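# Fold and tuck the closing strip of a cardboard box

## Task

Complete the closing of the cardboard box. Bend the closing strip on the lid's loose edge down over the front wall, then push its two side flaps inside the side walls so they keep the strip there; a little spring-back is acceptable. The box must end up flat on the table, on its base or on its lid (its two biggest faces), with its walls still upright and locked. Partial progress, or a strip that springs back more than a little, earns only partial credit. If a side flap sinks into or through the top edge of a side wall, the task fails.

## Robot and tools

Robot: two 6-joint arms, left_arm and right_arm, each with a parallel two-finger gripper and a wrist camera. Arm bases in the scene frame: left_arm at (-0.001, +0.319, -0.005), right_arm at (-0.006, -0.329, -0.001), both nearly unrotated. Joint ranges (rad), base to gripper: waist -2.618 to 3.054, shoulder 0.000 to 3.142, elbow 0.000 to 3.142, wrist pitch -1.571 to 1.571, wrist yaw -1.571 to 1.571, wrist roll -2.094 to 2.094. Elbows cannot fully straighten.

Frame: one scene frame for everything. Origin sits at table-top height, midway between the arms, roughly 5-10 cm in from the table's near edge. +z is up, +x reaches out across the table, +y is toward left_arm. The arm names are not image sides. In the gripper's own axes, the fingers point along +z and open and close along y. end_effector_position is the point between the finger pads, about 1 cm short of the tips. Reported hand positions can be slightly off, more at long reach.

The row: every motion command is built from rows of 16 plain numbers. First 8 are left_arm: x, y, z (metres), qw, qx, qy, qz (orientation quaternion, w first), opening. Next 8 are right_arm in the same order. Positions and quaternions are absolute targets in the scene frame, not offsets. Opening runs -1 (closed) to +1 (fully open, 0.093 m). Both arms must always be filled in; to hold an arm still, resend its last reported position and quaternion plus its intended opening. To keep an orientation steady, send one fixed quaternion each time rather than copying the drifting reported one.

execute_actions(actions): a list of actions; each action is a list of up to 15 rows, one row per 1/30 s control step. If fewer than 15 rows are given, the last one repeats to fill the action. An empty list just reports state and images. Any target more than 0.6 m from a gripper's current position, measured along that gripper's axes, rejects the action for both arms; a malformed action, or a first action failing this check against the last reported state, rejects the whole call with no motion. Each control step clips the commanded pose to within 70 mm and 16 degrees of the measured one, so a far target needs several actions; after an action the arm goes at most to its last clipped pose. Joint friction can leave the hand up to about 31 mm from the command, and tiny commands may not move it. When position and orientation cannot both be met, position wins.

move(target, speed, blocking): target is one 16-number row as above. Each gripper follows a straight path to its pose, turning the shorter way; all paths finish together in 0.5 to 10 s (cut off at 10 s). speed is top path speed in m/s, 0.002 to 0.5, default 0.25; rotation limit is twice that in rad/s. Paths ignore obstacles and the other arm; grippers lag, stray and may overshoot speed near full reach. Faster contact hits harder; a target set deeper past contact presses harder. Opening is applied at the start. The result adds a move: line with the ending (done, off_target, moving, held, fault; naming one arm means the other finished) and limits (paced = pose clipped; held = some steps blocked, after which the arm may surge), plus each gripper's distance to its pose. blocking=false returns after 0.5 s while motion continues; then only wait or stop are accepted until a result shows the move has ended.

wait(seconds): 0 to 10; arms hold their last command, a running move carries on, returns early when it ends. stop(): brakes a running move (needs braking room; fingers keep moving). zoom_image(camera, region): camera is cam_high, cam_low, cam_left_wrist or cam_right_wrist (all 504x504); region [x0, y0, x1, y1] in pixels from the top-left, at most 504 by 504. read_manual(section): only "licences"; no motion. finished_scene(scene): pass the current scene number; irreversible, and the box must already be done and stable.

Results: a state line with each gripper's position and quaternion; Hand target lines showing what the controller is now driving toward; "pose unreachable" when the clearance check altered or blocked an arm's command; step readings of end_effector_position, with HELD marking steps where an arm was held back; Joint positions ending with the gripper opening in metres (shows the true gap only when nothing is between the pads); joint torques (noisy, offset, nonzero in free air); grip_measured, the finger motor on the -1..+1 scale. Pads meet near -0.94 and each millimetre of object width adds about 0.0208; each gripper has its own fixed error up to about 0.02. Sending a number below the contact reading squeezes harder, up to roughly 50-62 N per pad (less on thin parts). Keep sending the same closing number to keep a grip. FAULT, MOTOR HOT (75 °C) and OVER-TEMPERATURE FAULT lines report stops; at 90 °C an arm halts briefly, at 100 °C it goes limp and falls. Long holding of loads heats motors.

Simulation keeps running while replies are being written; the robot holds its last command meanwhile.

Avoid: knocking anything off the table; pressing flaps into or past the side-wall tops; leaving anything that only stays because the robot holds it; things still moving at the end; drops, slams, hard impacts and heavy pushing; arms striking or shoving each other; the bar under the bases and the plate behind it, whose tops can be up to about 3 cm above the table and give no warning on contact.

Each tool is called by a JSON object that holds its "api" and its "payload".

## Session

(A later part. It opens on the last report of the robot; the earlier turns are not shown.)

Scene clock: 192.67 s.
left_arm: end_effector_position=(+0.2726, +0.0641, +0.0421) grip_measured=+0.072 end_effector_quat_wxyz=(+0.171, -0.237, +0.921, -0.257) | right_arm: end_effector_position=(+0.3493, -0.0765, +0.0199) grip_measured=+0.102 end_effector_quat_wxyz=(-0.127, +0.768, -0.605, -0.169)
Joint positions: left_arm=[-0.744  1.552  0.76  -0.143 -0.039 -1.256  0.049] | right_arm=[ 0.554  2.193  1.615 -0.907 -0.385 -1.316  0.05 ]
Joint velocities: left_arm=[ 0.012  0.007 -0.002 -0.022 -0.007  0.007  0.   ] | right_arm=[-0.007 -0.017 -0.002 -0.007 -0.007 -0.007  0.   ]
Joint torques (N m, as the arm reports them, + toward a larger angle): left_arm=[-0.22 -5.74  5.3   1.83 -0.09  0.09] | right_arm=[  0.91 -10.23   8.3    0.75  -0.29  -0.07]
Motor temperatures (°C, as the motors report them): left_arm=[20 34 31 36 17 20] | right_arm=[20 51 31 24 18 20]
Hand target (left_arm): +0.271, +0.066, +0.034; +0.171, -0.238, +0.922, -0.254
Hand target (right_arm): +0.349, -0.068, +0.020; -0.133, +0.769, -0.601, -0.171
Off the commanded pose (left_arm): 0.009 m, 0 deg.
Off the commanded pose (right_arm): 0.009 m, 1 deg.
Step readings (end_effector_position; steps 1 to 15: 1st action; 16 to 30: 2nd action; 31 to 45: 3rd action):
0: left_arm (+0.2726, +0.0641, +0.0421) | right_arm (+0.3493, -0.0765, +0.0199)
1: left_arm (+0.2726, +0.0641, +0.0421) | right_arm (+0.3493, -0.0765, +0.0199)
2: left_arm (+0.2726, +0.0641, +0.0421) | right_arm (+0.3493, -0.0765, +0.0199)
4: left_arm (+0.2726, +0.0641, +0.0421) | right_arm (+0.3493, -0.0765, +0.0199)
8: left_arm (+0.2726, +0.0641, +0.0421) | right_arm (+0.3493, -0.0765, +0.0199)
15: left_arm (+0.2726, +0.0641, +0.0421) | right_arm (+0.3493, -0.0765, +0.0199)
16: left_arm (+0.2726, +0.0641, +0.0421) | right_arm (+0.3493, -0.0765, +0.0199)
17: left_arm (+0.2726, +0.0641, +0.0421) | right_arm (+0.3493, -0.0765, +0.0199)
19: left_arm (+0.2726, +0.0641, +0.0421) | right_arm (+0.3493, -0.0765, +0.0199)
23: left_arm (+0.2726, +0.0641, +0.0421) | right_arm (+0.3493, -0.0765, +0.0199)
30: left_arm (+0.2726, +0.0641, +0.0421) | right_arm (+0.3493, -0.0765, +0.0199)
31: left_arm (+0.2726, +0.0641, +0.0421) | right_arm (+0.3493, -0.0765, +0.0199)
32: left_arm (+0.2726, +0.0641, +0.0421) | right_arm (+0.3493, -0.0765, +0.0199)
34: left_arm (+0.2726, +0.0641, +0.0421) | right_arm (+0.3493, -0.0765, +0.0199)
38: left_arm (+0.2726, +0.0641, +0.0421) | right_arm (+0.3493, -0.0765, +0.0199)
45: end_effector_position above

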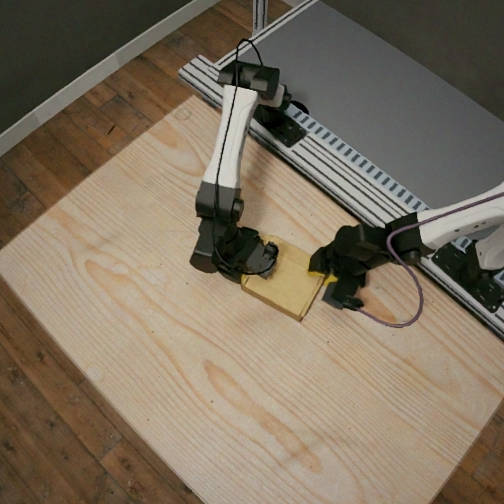

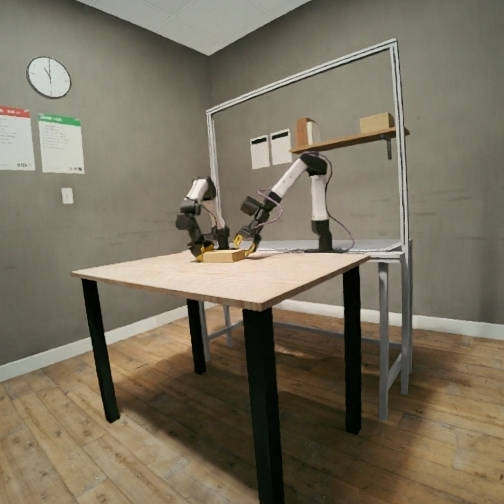

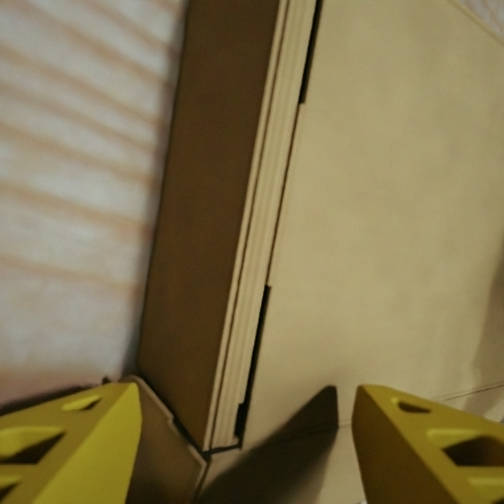

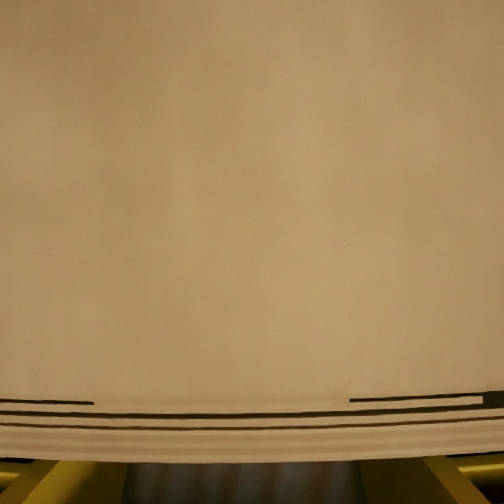

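{"api": "execute_actions", "payload": {"actions": [[[0.271,0.066,0.034,0.1716,-0.2378,0.9215,-0.2545,0.03, 0.349,-0.068,0.020,0.1332,-0.7695,0.6011,0.1706,0.1]],[[0.271,0.066,0.034,0.1716,-0.2378,0.9215,-0.2545,-0.01, 0.349,-0.068,0.020,0.1332,-0.7695,0.6011,0.1706,0.1]],[[0.271,0.066,0.034,0.1716,-0.2378,0.9215,-0.2545,-0.05, 0.349,-0.068,0.020,0.1332,-0.7695,0.6011,0.1706,0.1]]]}}

{"api": "zoom_image", "payload": {"camera": "cam_left_wrist", "region": [80, 330, 280, 504]}}

Scene clock: 200.97 s.
left_arm: end_effector_position=(+0.2726, +0.0641, +0.0421) grip_measured=-0.048 end_effector_quat_wxyz=(+0.171, -0.237, +0.921, -0.257) | right_arm: end_effector_position=(+0.3493, -0.0765, +0.0199) grip_measured=+0.102 end_effector_quat_wxyz=(-0.127, +0.768, -0.605, -0.169)
Joint positions: left_arm=[-0.744  1.552  0.76  -0.143 -0.039 -1.256  0.043] | right_arm=[ 0.554  2.193  1.615 -0.907 -0.385 -1.316  0.05 ]
Joint velocities: left_arm=[-0.007  0.002 -0.012 -0.022  0.007 -0.007  0.001] | right_arm=[-0.002  0.007 -0.002 -0.007  0.007 -0.022 -0.   ]
Joint torques (N m, as the arm reports them, + toward a larger angle): left_arm=[-0.25 -5.91  5.24  1.85 -0.08  0.06] | right_arm=[  0.89 -10.24   8.3    0.77  -0.28  -0.07]
Motor temperatures (°C, as the motors report them): left_arm=[20 34 31 36 17 20] | right_arm=[20 51 31 24 18 20]
Hand target (left_arm): +0.271, +0.066, +0.034; +0.171, -0.238, +0.922, -0.254
Hand target (right_arm): +0.349, -0.068, +0.020; -0.133, +0.769, -0.601, -0.171
Off the commanded pose (left_arm): 0.009 m, 0 deg.
Off the commanded pose (right_arm): 0.009 m, 1 deg.
Step readings (end_effector_position; steps 1 to 15: 1st action; 16 to 30: 2nd action; 31 to 45: 3rd action):
0: left_arm (+0.2726, +0.0641, +0.0421) | right_arm (+0.3493, -0.0765, +0.0199)
1: left_arm (+0.2726, +0.0641, +0.0421) | right_arm (+0.3493, -0.0765, +0.0199)
2: left_arm (+0.2726, +0.0641, +0.0421) | right_arm (+0.3493, -0.0765, +0.0199)
4: left_arm (+0.2726, +0.0641, +0.0421) | right_arm (+0.3493, -0.0765, +0.0199)
8: left_arm (+0.2726, +0.0641, +0.0421) | right_arm (+0.3493, -0.0765, +0.0199)
15: left_arm (+0.2726, +0.0641, +0.0421) | right_arm (+0.3493, -0.0765, +0.0199)
16: left_arm (+0.2726, +0.0641, +0.0421) | right_arm (+0.3493, -0.0765, +0.0199)
17: left_arm (+0.2726, +0.0641, +0.0421) | right_arm (+0.3493, -0.0765, +0.0199)
19: left_arm (+0.2726, +0.0641, +0.0421) | right_arm (+0.3493, -0.0765, +0.0199)
23: left_arm (+0.2726, +0.0641, +0.0421) | right_arm (+0.3493, -0.0765, +0.0199)
30: left_arm (+0.2726, +0.0641, +0.0421) | right_arm (+0.3493, -0.0765, +0.0199)
31: left_arm (+0.2726, +0.0641, +0.0421) | right_arm (+0.3493, -0.0765, +0.0199)
32: left_arm (+0.2726, +0.0641, +0.0421) | right_arm (+0.3493, -0.0765, +0.0199)
34: left_arm (+0.2726, +0.0641, +0.0421) | right_arm (+0.3493, -0.0765, +0.0199)
38: left_arm (+0.2726, +0.0641, +0.0421) | right_arm (+0.3493, -0.0765, +0.0199)
45: end_effector_position above

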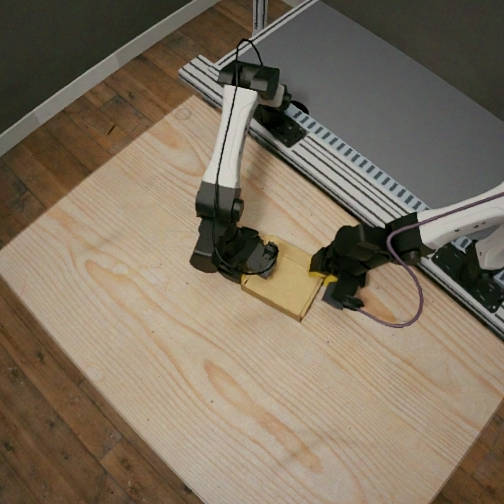

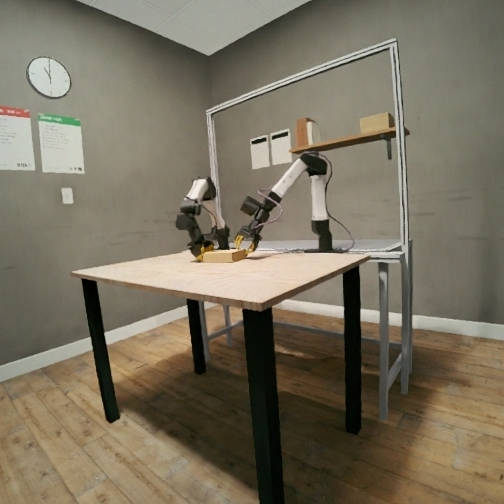

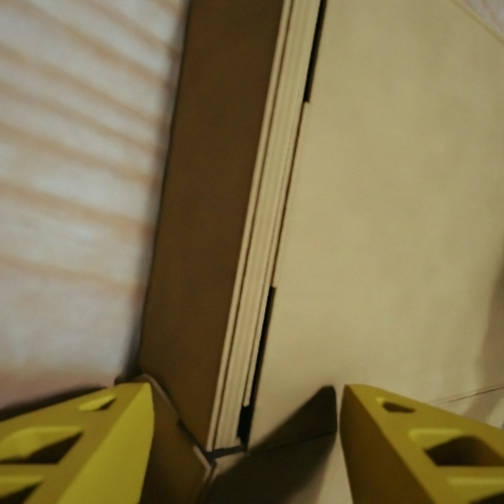

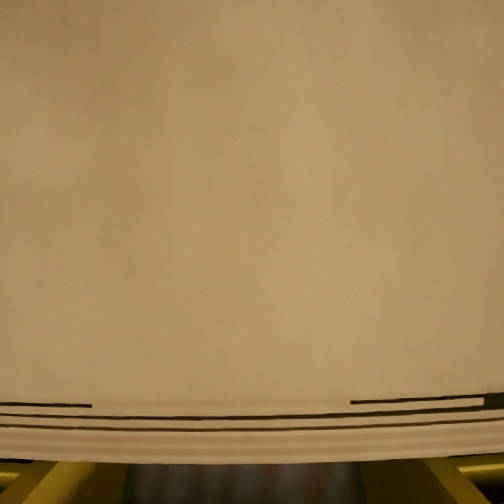

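Region (80, 330, 280, 504) of cam_left_wrist's 504x504 image, scaled by 2.520, with more detail than that image has; it fills the top 438 rows of this view, and the rest is white.

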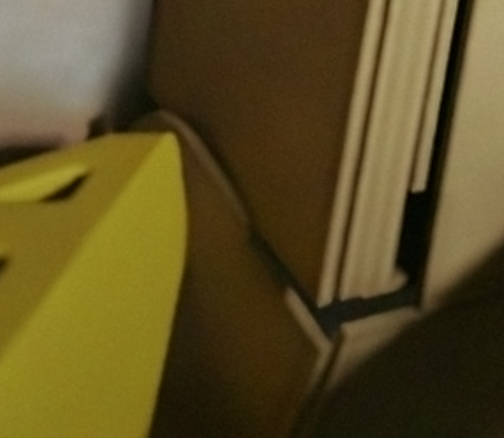

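{"api": "move", "payload": {"target": [0.264,0.063,0.037,0.1716,-0.2378,0.9215,-0.2545,-0.05, 0.349,-0.068,0.020,0.1332,-0.7695,0.6011,0.1706,0.1], "speed": 0.005}}

{"api": "zoom_image", "payload": {"camera": "cam_left_wrist", "region": [80, 330, 280, 504]}}

Scene clock: 210.50 s.
left_arm: end_effector_position=(+0.2706, +0.0623, +0.0421) grip_measured=-0.048 end_effector_quat_wxyz=(+0.175, -0.238, +0.921, -0.255) | right_arm: end_effector_position=(+0.3495, -0.0769, +0.0198) grip_measured=+0.102 end_effector_quat_wxyz=(-0.126, +0.768, -0.605, -0.168)
Joint positions: left_arm=[-0.759  1.552  0.76  -0.144 -0.057 -1.268  0.043] | right_arm=[ 0.554  2.193  1.615 -0.907 -0.383 -1.316  0.05 ]
Joint velocities: left_arm=[-0.012 -0.007 -0.022 -0.007  0.022 -0.007  0.001] | right_arm=[ 0.002 -0.022  0.002  0.022  0.007  0.051 -0.001]
Joint torques (N m, as the arm reports them, + toward a larger angle): left_arm=[-1.02 -7.23  5.01  1.72 -0.08  0.02] | right_arm=[  0.87 -10.25   8.31   0.76  -0.31  -0.06]
Motor temperatures (°C, as the motors report them): left_arm=[20 34 30 36 17 20] | right_arm=[20 52 31 24 18 20]
Hand target (left_arm): +0.264, +0.063, +0.037; +0.171, -0.238, +0.922, -0.254
Hand target (right_arm): +0.349, -0.068, +0.020; -0.133, +0.769, -0.601, -0.171
Off the commanded pose (left_arm): 0.008 m, 0 deg.
Off the commanded pose (right_arm): 0.009 m, 1 deg.
move: done

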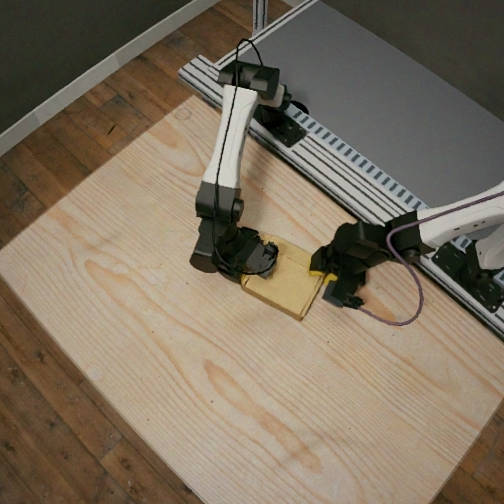

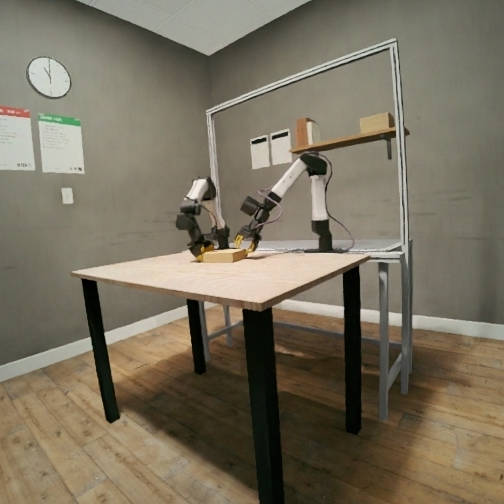

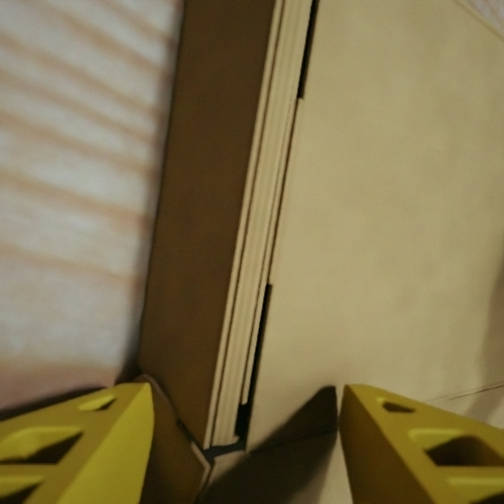

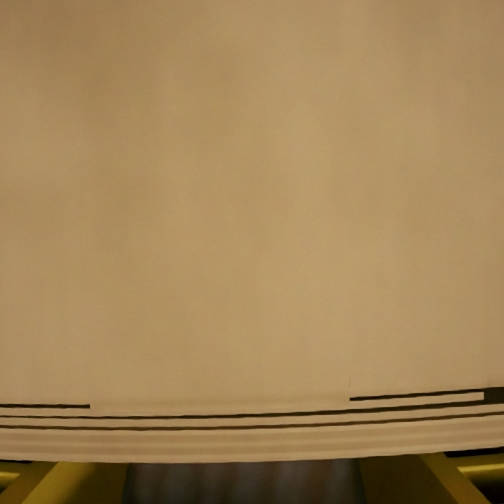

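Region (80, 330, 280, 504) of cam_left_wrist's 504x504 image, scaled by 2.520, with more detail than that image has; it fills the top 438 rows of this view, and the rest is white.

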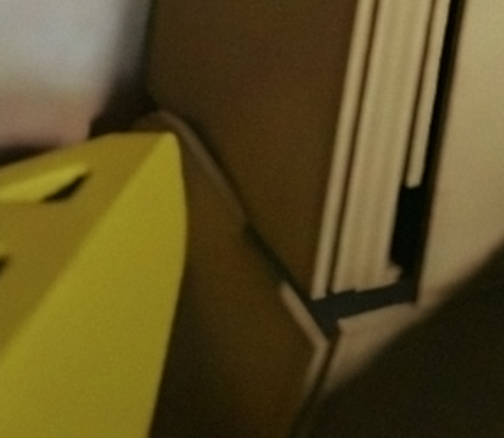

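{"api": "move", "payload": {"target": [0.259,0.064,0.039,0.1716,-0.2378,0.9215,-0.2545,-0.05, 0.349,-0.068,0.020,0.1332,-0.7695,0.6011,0.1706,0.1], "speed": 0.005}}

{"api": "zoom_image", "payload": {"camera": "cam_left_wrist", "region": [80, 330, 280, 504]}}

Scene clock: 225.83 s.
left_arm: end_effector_position=(+0.2649, +0.0629, +0.0401) grip_measured=-0.048 end_effector_quat_wxyz=(+0.172, -0.238, +0.922, -0.252) | right_arm: end_effector_position=(+0.3497, -0.0772, +0.0196) grip_measured=+0.102 end_effector_quat_wxyz=(-0.126, +0.768, -0.605, -0.166)
Joint positions: left_arm=[-0.771  1.543  0.746 -0.146 -0.062 -1.278  0.043] | right_arm=[ 0.554  2.193  1.615 -0.907 -0.38  -1.316  0.05 ]
Joint velocities: left_arm=[-0.012  0.002  0.007  0.037  0.007 -0.007 -0.001] | right_arm=[ 0.007 -0.007  0.007 -0.022 -0.051 -0.037 -0.001]
Joint torques (N m, as the arm reports them, + toward a larger angle): left_arm=[-0.83 -8.17  5.26  1.66 -0.08  0.02] | right_arm=[  0.87 -10.23   8.35   0.76  -0.32  -0.06]
Motor temperatures (°C, as the motors report them): left_arm=[20 35 30 35 17 20] | right_arm=[20 52 31 23 18 20]
Hand target (left_arm): +0.259, +0.064, +0.039; +0.171, -0.238, +0.922, -0.254
Hand target (right_arm): +0.349, -0.068, +0.020; -0.133, +0.769, -0.601, -0.171
Off the commanded pose (left_arm): 0.006 m, 0 deg.
Off the commanded pose (right_arm): 0.009 m, 1 deg.
move: done

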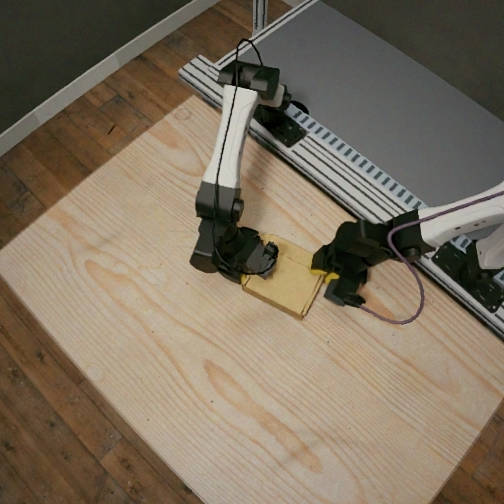

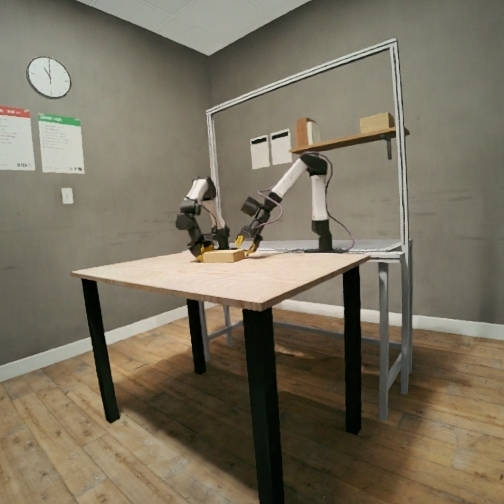

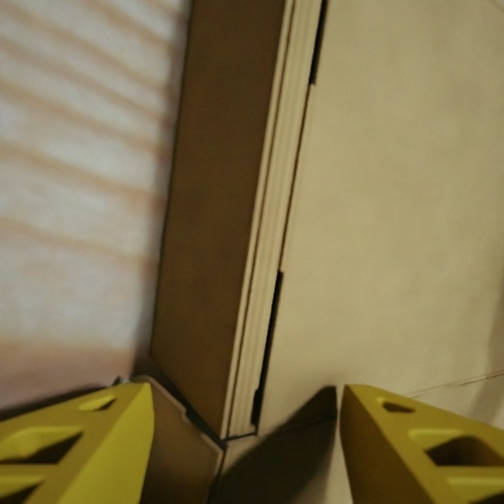

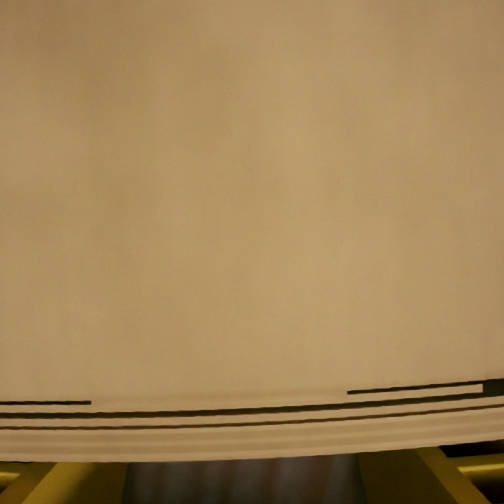

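Region (80, 330, 280, 504) of cam_left_wrist's 504x504 image, scaled by 2.520, with more detail than that image has; it fills the top 438 rows of this view, and the rest is white.

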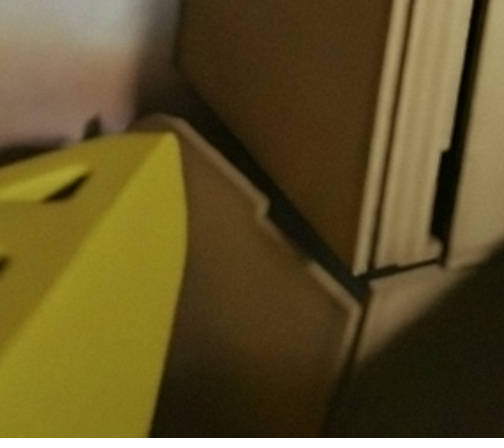

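{"api": "execute_actions", "payload": {"actions": [[[0.259,0.064,0.039,0.1716,-0.2378,0.9215,-0.2545,-0.09, 0.349,-0.068,0.020,0.1332,-0.7695,0.6011,0.1706,0.1]],[[0.259,0.064,0.039,0.1716,-0.2378,0.9215,-0.2545,-0.13, 0.349,-0.068,0.020,0.1332,-0.7695,0.6011,0.1706,0.1]],[[0.259,0.064,0.039,0.1716,-0.2378,0.9215,-0.2545,-0.17, 0.349,-0.068,0.020,0.1332,-0.7695,0.6011,0.1706,0.1]]]}}

{"api": "zoom_image", "payload": {"camera": "cam_left_wrist", "region": [100, 330, 300, 504]}}

Scene clock: 236.13 s.
left_arm: end_effector_position=(+0.2649, +0.0629, +0.0401) grip_measured=-0.168 end_effector_quat_wxyz=(+0.172, -0.238, +0.922, -0.253) | right_arm: end_effector_position=(+0.3497, -0.0772, +0.0196) grip_measured=+0.102 end_effector_quat_wxyz=(-0.126, +0.768, -0.605, -0.166)
Joint positions: left_arm=[-0.771  1.543  0.746 -0.146 -0.062 -1.279  0.037] | right_arm=[ 0.554  2.193  1.615 -0.907 -0.38  -1.316  0.05 ]
Joint velocities: left_arm=[-0.007 -0.012  0.007 -0.007  0.007  0.022 -0.   ] | right_arm=[-0.012 -0.012  0.002  0.007 -0.007  0.022 -0.   ]
Joint torques (N m, as the arm reports them, + toward a larger angle): left_arm=[-0.9  -8.21  5.2   1.64 -0.09 -0.01] | right_arm=[  0.92 -10.24   8.31   0.76  -0.34  -0.06]
Motor temperatures (°C, as the motors report them): left_arm=[20 36 30 35 17 20] | right_arm=[20 53 31 23 18 20]
Hand target (left_arm): +0.259, +0.064, +0.039; +0.171, -0.238, +0.922, -0.254
Hand target (right_arm): +0.349, -0.068, +0.020; -0.133, +0.769, -0.601, -0.171
Off the commanded pose (left_arm): 0.006 m, 0 deg.
Off the commanded pose (right_arm): 0.009 m, 1 deg.
Step readings (end_effector_position; steps 1 to 15: 1st action; 16 to 30: 2nd action; 31 to 45: 3rd action):
0: left_arm (+0.2649, +0.0629, +0.0401) | right_arm (+0.3497, -0.0772, +0.0196)
1: left_arm (+0.2649, +0.0629, +0.0401) | right_arm (+0.3497, -0.0772, +0.0196)
2: left_arm (+0.2649, +0.0629, +0.0401) | right_arm (+0.3497, -0.0772, +0.0196)
4: left_arm (+0.2649, +0.0629, +0.0401) | right_arm (+0.3497, -0.0772, +0.0196)
8: left_arm (+0.2649, +0.0629, +0.0401) | right_arm (+0.3497, -0.0772, +0.0196)
15: left_arm (+0.2649, +0.0629, +0.0401) | right_arm (+0.3497, -0.0772, +0.0196)
16: left_arm (+0.2649, +0.0629, +0.0401) | right_arm (+0.3497, -0.0772, +0.0196)
17: left_arm (+0.2649, +0.0629, +0.0401) | right_arm (+0.3497, -0.0772, +0.0196)
19: left_arm (+0.2649, +0.0629, +0.0401) | right_arm (+0.3497, -0.0772, +0.0196)
23: left_arm (+0.2649, +0.0629, +0.0401) | right_arm (+0.3497, -0.0772, +0.0196)
30: left_arm (+0.2649, +0.0629, +0.0401) | right_arm (+0.3497, -0.0772, +0.0196)
31: left_arm (+0.2649, +0.0629, +0.0401) | right_arm (+0.3497, -0.0772, +0.0196)
32: left_arm (+0.2649, +0.0629, +0.0401) | right_arm (+0.3497, -0.0772, +0.0196)
34: left_arm (+0.2649, +0.0629, +0.0401) | right_arm (+0.3497, -0.0772, +0.0196)
38: left_arm (+0.2649, +0.0629, +0.0401) | right_arm (+0.3497, -0.0772, +0.0196)
45: end_effector_position above

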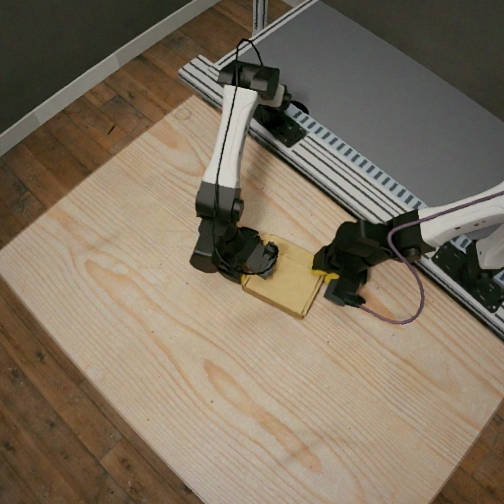

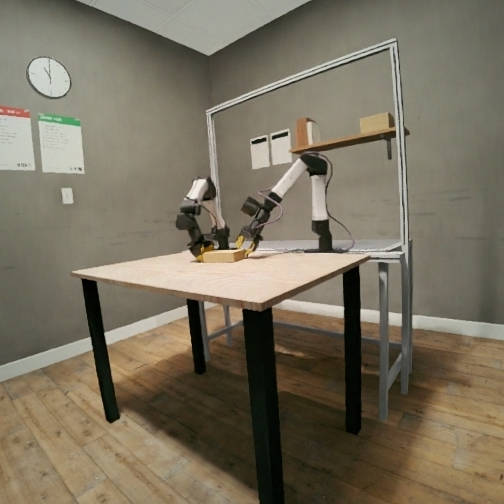

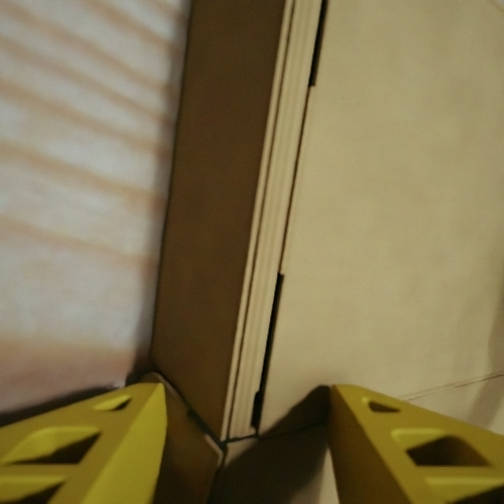

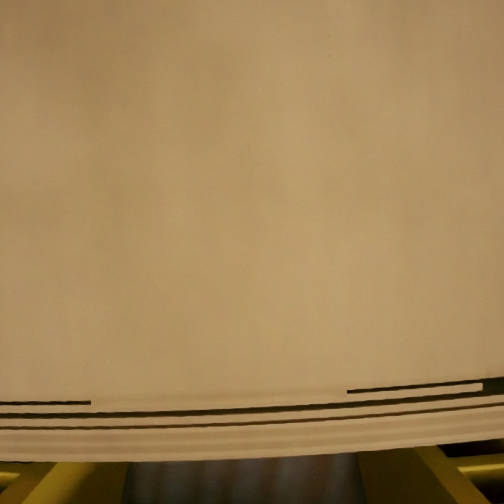

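Region (100, 330, 300, 504) of cam_left_wrist's 504x504 image, scaled by 2.520, with more detail than that image has; it fills the top 438 rows of this view, and the rest is white.

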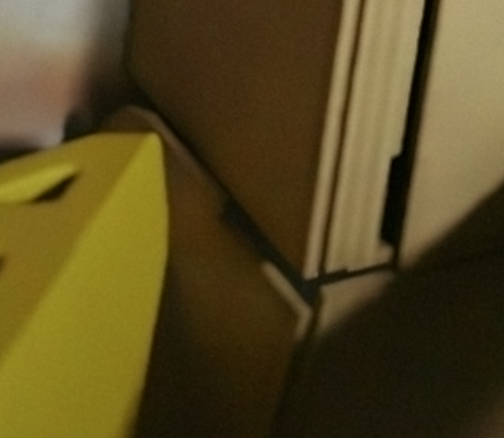

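{"api": "execute_actions", "payload": {"actions": []}}

Scene clock: 251.73 s.
left_arm: end_effector_position=(+0.2649, +0.0629, +0.0401) grip_measured=-0.168 end_effector_quat_wxyz=(+0.172, -0.238, +0.922, -0.253) | right_arm: end_effector_position=(+0.3497, -0.0772, +0.0196) grip_measured=+0.102 end_effector_quat_wxyz=(-0.126, +0.768, -0.605, -0.166)
Joint positions: left_arm=[-0.771  1.543  0.746 -0.146 -0.062 -1.279  0.037] | right_arm=[ 0.554  2.193  1.615 -0.907 -0.38  -1.316  0.05 ]
Joint velocities: left_arm=[ 0.002 -0.007 -0.007 -0.11  -0.007  0.007  0.   ] | right_arm=[-0.012 -0.002 -0.007  0.051  0.022 -0.037 -0.   ]
Joint torques (N m, as the arm reports them, + toward a larger angle): left_arm=[-0.81 -8.14  5.25  1.64 -0.11  0.  ] | right_arm=[  0.86 -10.21   8.3    0.76  -0.33  -0.07]
Motor temperatures (°C, as the motors report them): left_arm=[20 37 30 35 17 20] | right_arm=[20 53 32 23 18 20]
Hand target (left_arm): +0.259, +0.064, +0.039; +0.171, -0.238, +0.922, -0.254
Hand target (right_arm): +0.349, -0.068, +0.020; -0.133, +0.769, -0.601, -0.171
Off the commanded pose (left_arm): 0.006 m, 0 deg.
Off the commanded pose (right_arm): 0.009 m, 1 deg.

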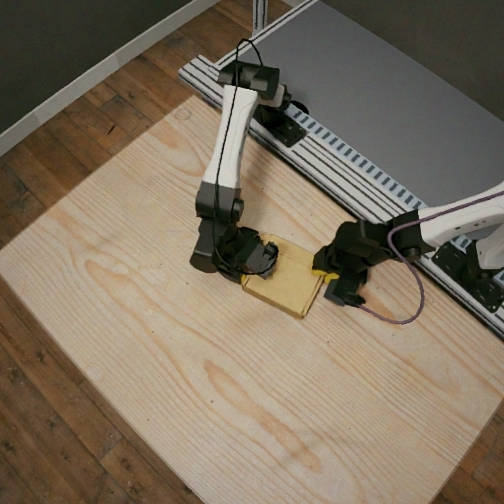

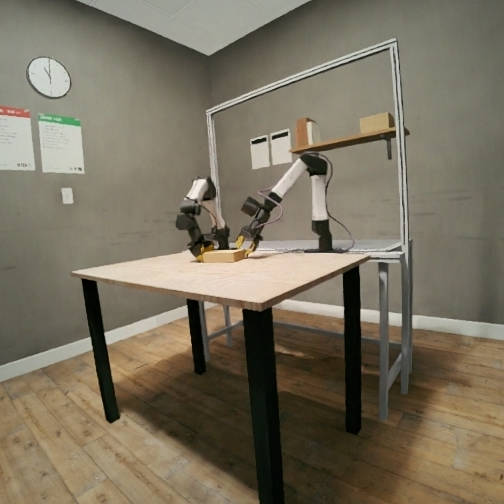

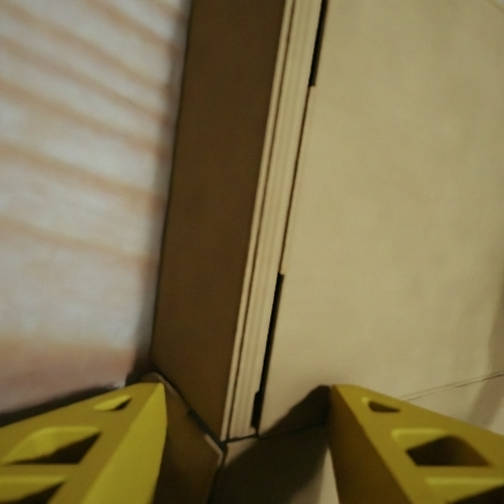

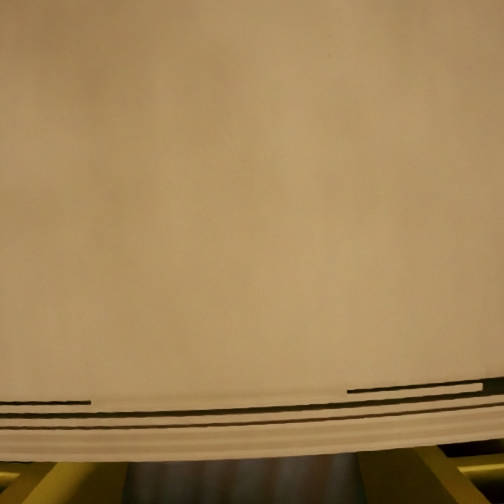

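{"api": "execute_actions", "payload": {"actions": [[[0.259,0.064,0.039,0.1716,-0.2378,0.9215,-0.2545,-0.21,0.349,-0.068,0.020,0.1332,-0.7695,0.6011,0.1706,0.1]]]}}

{"api": "zoom_image", "payload": {"camera": "cam_left_wrist", "region": [100, 304, 300, 504]}}

Scene clock: 256.17 s.
left_arm: end_effector_position=(+0.2649, +0.0629, +0.0401) grip_measured=-0.208 end_effector_quat_wxyz=(+0.172, -0.238, +0.922, -0.253) | right_arm: end_effector_position=(+0.3497, -0.0772, +0.0196) grip_measured=+0.102 end_effector_quat_wxyz=(-0.126, +0.768, -0.605, -0.166)
Joint positions: left_arm=[-0.771  1.543  0.746 -0.146 -0.062 -1.279  0.035] | right_arm=[ 0.554  2.193  1.615 -0.907 -0.38  -1.316  0.05 ]
Joint velocities: left_arm=[-0.007 -0.007 -0.012  0.007 -0.051  0.022 -0.   ] | right_arm=[-0.022 -0.002 -0.002 -0.037 -0.051  0.007 -0.001]
Joint torques (N m, as the arm reports them, + toward a larger angle): left_arm=[-0.96 -8.14  5.16  1.64 -0.09  0.  ] | right_arm=[  0.88 -10.26   8.32   0.76  -0.33  -0.06]
Motor temperatures (°C, as the motors report them): left_arm=[20 37 30 35 17 20] | right_arm=[20 53 32 23 18 20]
Hand target (left_arm): +0.259, +0.064, +0.039; +0.171, -0.238, +0.922, -0.254
Hand target (right_arm): +0.349, -0.068, +0.020; -0.133, +0.769, -0.601, -0.171
Off the commanded pose (left_arm): 0.006 m, 0 deg.
Off the commanded pose (right_arm): 0.009 m, 1 deg.
Step readings (end_effector_position):
0: left_arm (+0.2649, +0.0629, +0.0401) | right_arm (+0.3497, -0.0772, +0.0196)
1: left_arm (+0.2649, +0.0629, +0.0401) | right_arm (+0.3497, -0.0772, +0.0196)
2: left_arm (+0.2649, +0.0629, +0.0401) | right_arm (+0.3497, -0.0772, +0.0196)
4: left_arm (+0.2649, +0.0629, +0.0401) | right_arm (+0.3497, -0.0772, +0.0196)
8: left_arm (+0.2649, +0.0629, +0.0401) | right_arm (+0.3497, -0.0772, +0.0196)
15: end_effector_position above

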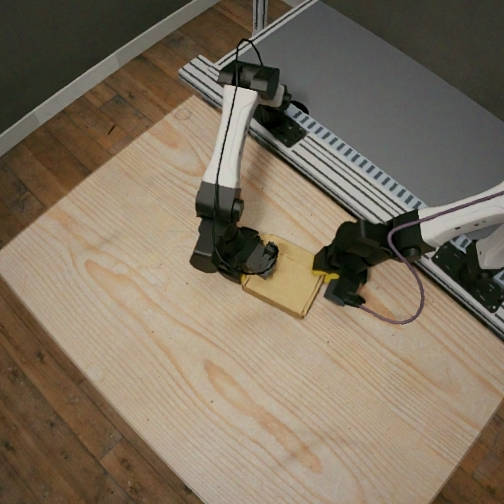

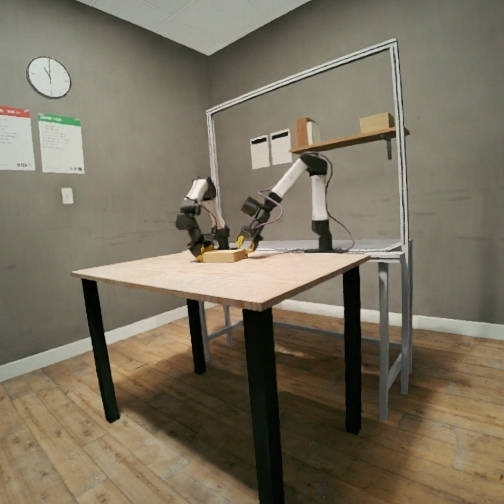

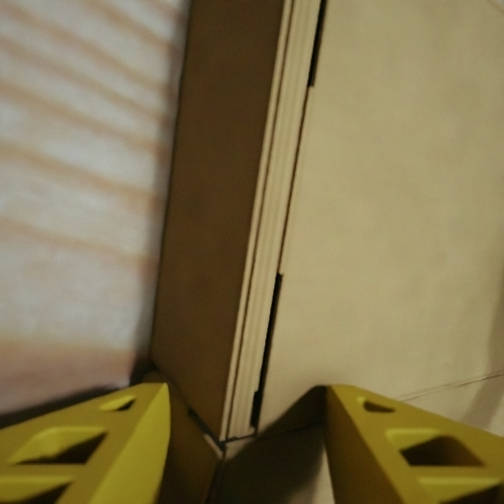

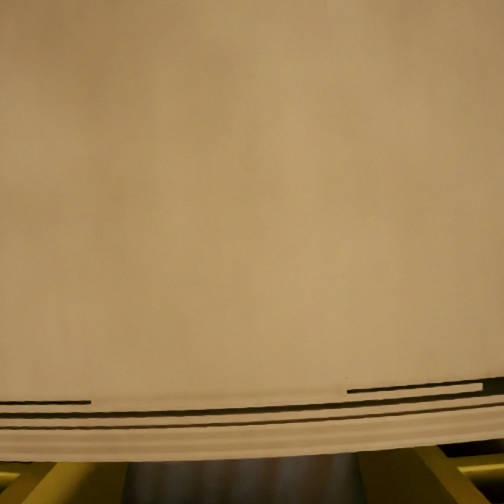

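Region (100, 304, 300, 504) of cam_left_wrist's 504x504 image, scaled by 2.520, with more detail than that image has.

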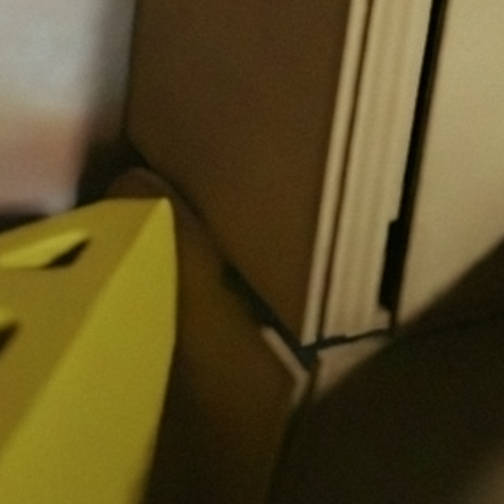

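{"api": "execute_actions", "payload": {"actions": [[[0.259,0.064,0.039,0.1716,-0.2378,0.9215,-0.2545,-0.26,0.349,-0.068,0.020,0.1332,-0.7695,0.6011,0.1706,0.1]]]}}

{"api": "zoom_image", "payload": {"camera": "cam_left_wrist", "region": [100, 304, 300, 504]}}

Scene clock: 260.27 s.
left_arm: end_effector_position=(+0.2651, +0.0628, +0.0408) grip_measured=-0.258 end_effector_quat_wxyz=(+0.173, -0.238, +0.921, -0.253) | right_arm: end_effector_position=(+0.3498, -0.0773, +0.0196) grip_measured=+0.102 end_effector_quat_wxyz=(-0.126, +0.768, -0.605, -0.166)
Joint positions: left_arm=[-0.771  1.541  0.746 -0.146 -0.062 -1.279  0.033] | right_arm=[ 0.554  2.193  1.615 -0.907 -0.38  -1.316  0.05 ]
Joint velocities: left_arm=[ 0.007 -0.012  0.012  0.007 -0.022 -0.007 -0.   ] | right_arm=[ 0.002 -0.007 -0.002  0.051 -0.022 -0.037 -0.   ]
Joint torques (N m, as the arm reports them, + toward a larger angle): left_arm=[-0.9  -8.02  5.3   1.65 -0.09 -0.01] | right_arm=[  0.87 -10.25   8.34   0.76  -0.34  -0.07]
Motor temperatures (°C, as the motors report them): left_arm=[20 37 30 35 17 20] | right_arm=[20 53 32 23 18 20]
Hand target (left_arm): +0.259, +0.064, +0.039; +0.172, -0.238, +0.922, -0.254
Hand target (right_arm): +0.349, -0.068, +0.020; -0.133, +0.769, -0.601, -0.170
Off the commanded pose (left_arm): 0.006 m, 0 deg.
Off the commanded pose (right_arm): 0.009 m, 1 deg.
Step readings (end_effector_position):
0: left_arm (+0.2649, +0.0629, +0.0401) | right_arm (+0.3497, -0.0772, +0.0196)
1: left_arm (+0.2649, +0.0629, +0.0401) | right_arm (+0.3497, -0.0772, +0.0196)
2: left_arm (+0.2650, +0.0628, +0.0404) | right_arm (+0.3497, -0.0772, +0.0196)
4: left_arm (+0.2651, +0.0628, +0.0408) | right_arm (+0.3497, -0.0772, +0.0196)
8: left_arm (+0.2651, +0.0628, +0.0408) | right_arm (+0.3498, -0.0773, +0.0196)
15: end_effector_position above

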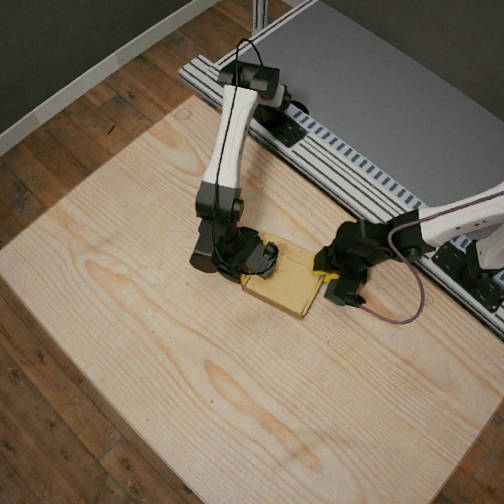

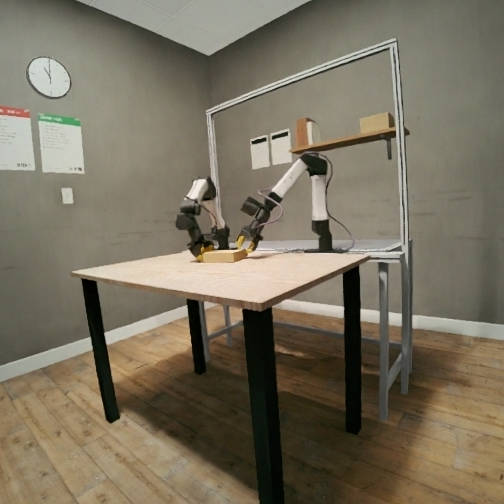

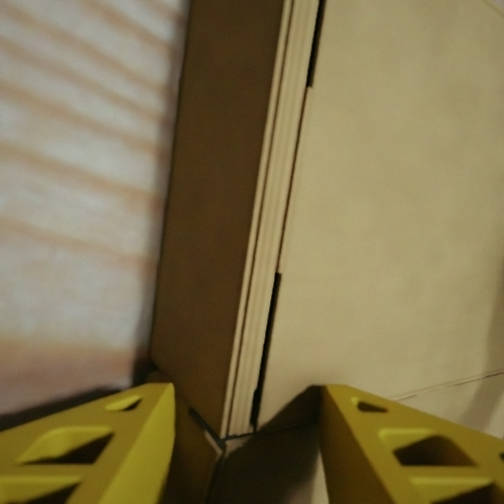

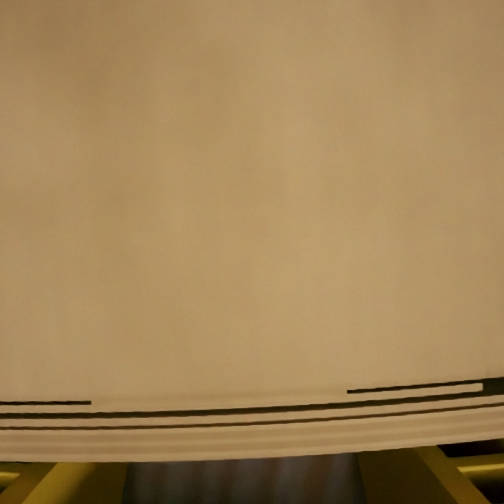

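Region (100, 304, 300, 504) of cam_left_wrist's 504x504 image, scaled by 2.520, with more detail than that image has.

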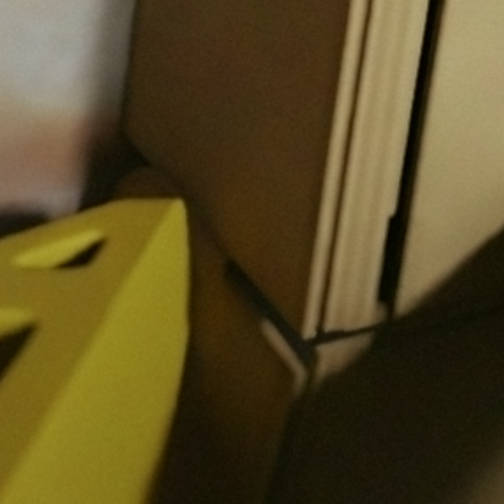

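{"api": "move", "payload": {"target": [0.253,0.0625,0.039,0.1716,-0.2378,0.9215,-0.2545,-0.26,0.349,-0.068,0.020,0.1332,-0.7695,0.6011,0.1706,0.1], "speed": 0.01}}

{"api": "zoom_image", "payload": {"camera": "cam_left_wrist", "region": [100, 304, 300, 504]}}

Scene clock: 265.77 s.
left_arm: end_effector_position=(+0.2598, +0.0615, +0.0409) grip_measured=-0.258 end_effector_quat_wxyz=(+0.174, -0.238, +0.921, -0.253) | right_arm: end_effector_position=(+0.3499, -0.0776, +0.0194) grip_measured=+0.102 end_effector_quat_wxyz=(-0.125, +0.769, -0.605, -0.165)
Joint positions: left_arm=[-0.791  1.531  0.735 -0.147 -0.077 -1.294  0.033] | right_arm=[ 0.554  2.193  1.615 -0.907 -0.377 -1.316  0.05 ]
Joint velocities: left_arm=[ 0.007 -0.002  0.007  0.051 -0.051  0.007  0.   ] | right_arm=[ 0.002 -0.007 -0.012 -0.037  0.037  0.022  0.001]
Joint torques (N m, as the arm reports them, + toward a larger angle): left_arm=[-0.89 -8.02  5.2   1.62 -0.08  0.01] | right_arm=[  0.87 -10.25   8.32   0.77  -0.34  -0.07]
Motor temperatures (°C, as the motors report them): left_arm=[20 38 30 35 17 20] | right_arm=[20 53 32 23 18 20]
Hand target (left_arm): +0.253, +0.062, +0.039; +0.172, -0.238, +0.921, -0.255
Hand target (right_arm): +0.349, -0.068, +0.020; -0.133, +0.769, -0.601, -0.171
Off the commanded pose (left_arm): 0.007 m, 0 deg.
Off the commanded pose (right_arm): 0.010 m, 1 deg.
move: done

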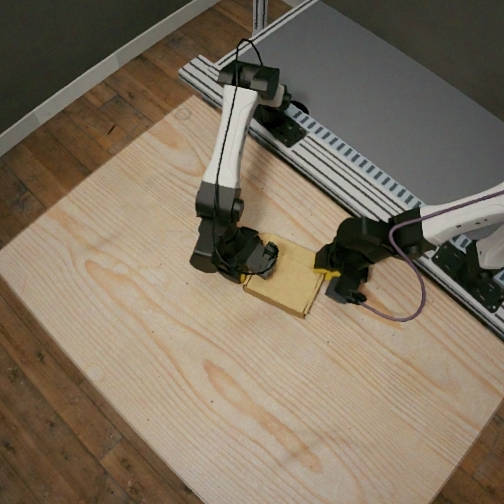

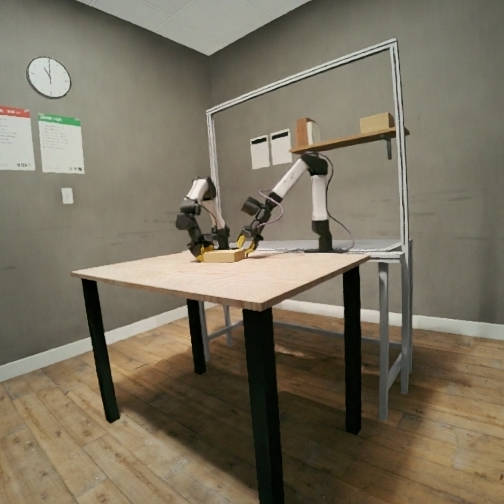

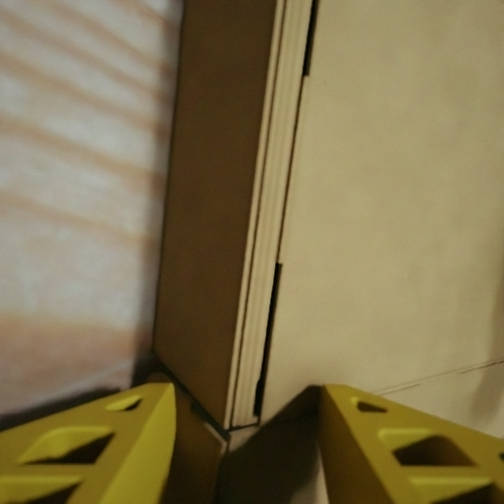

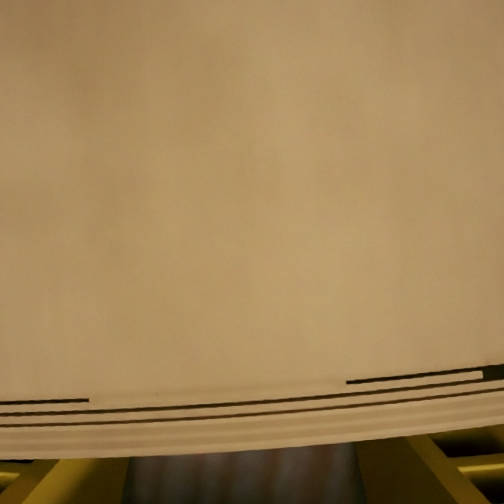

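Region (100, 304, 300, 504) of cam_left_wrist's 504x504 image, scaled by 2.520, with more detail than that image has.

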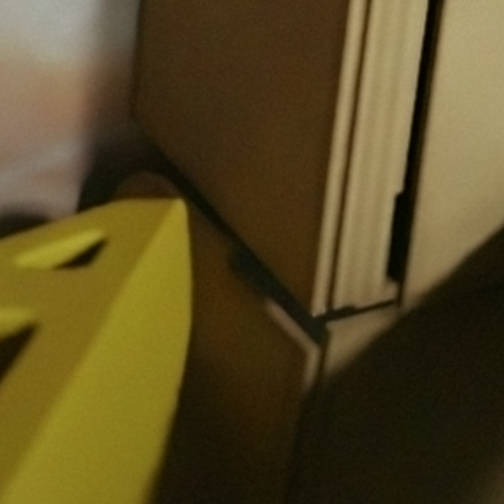

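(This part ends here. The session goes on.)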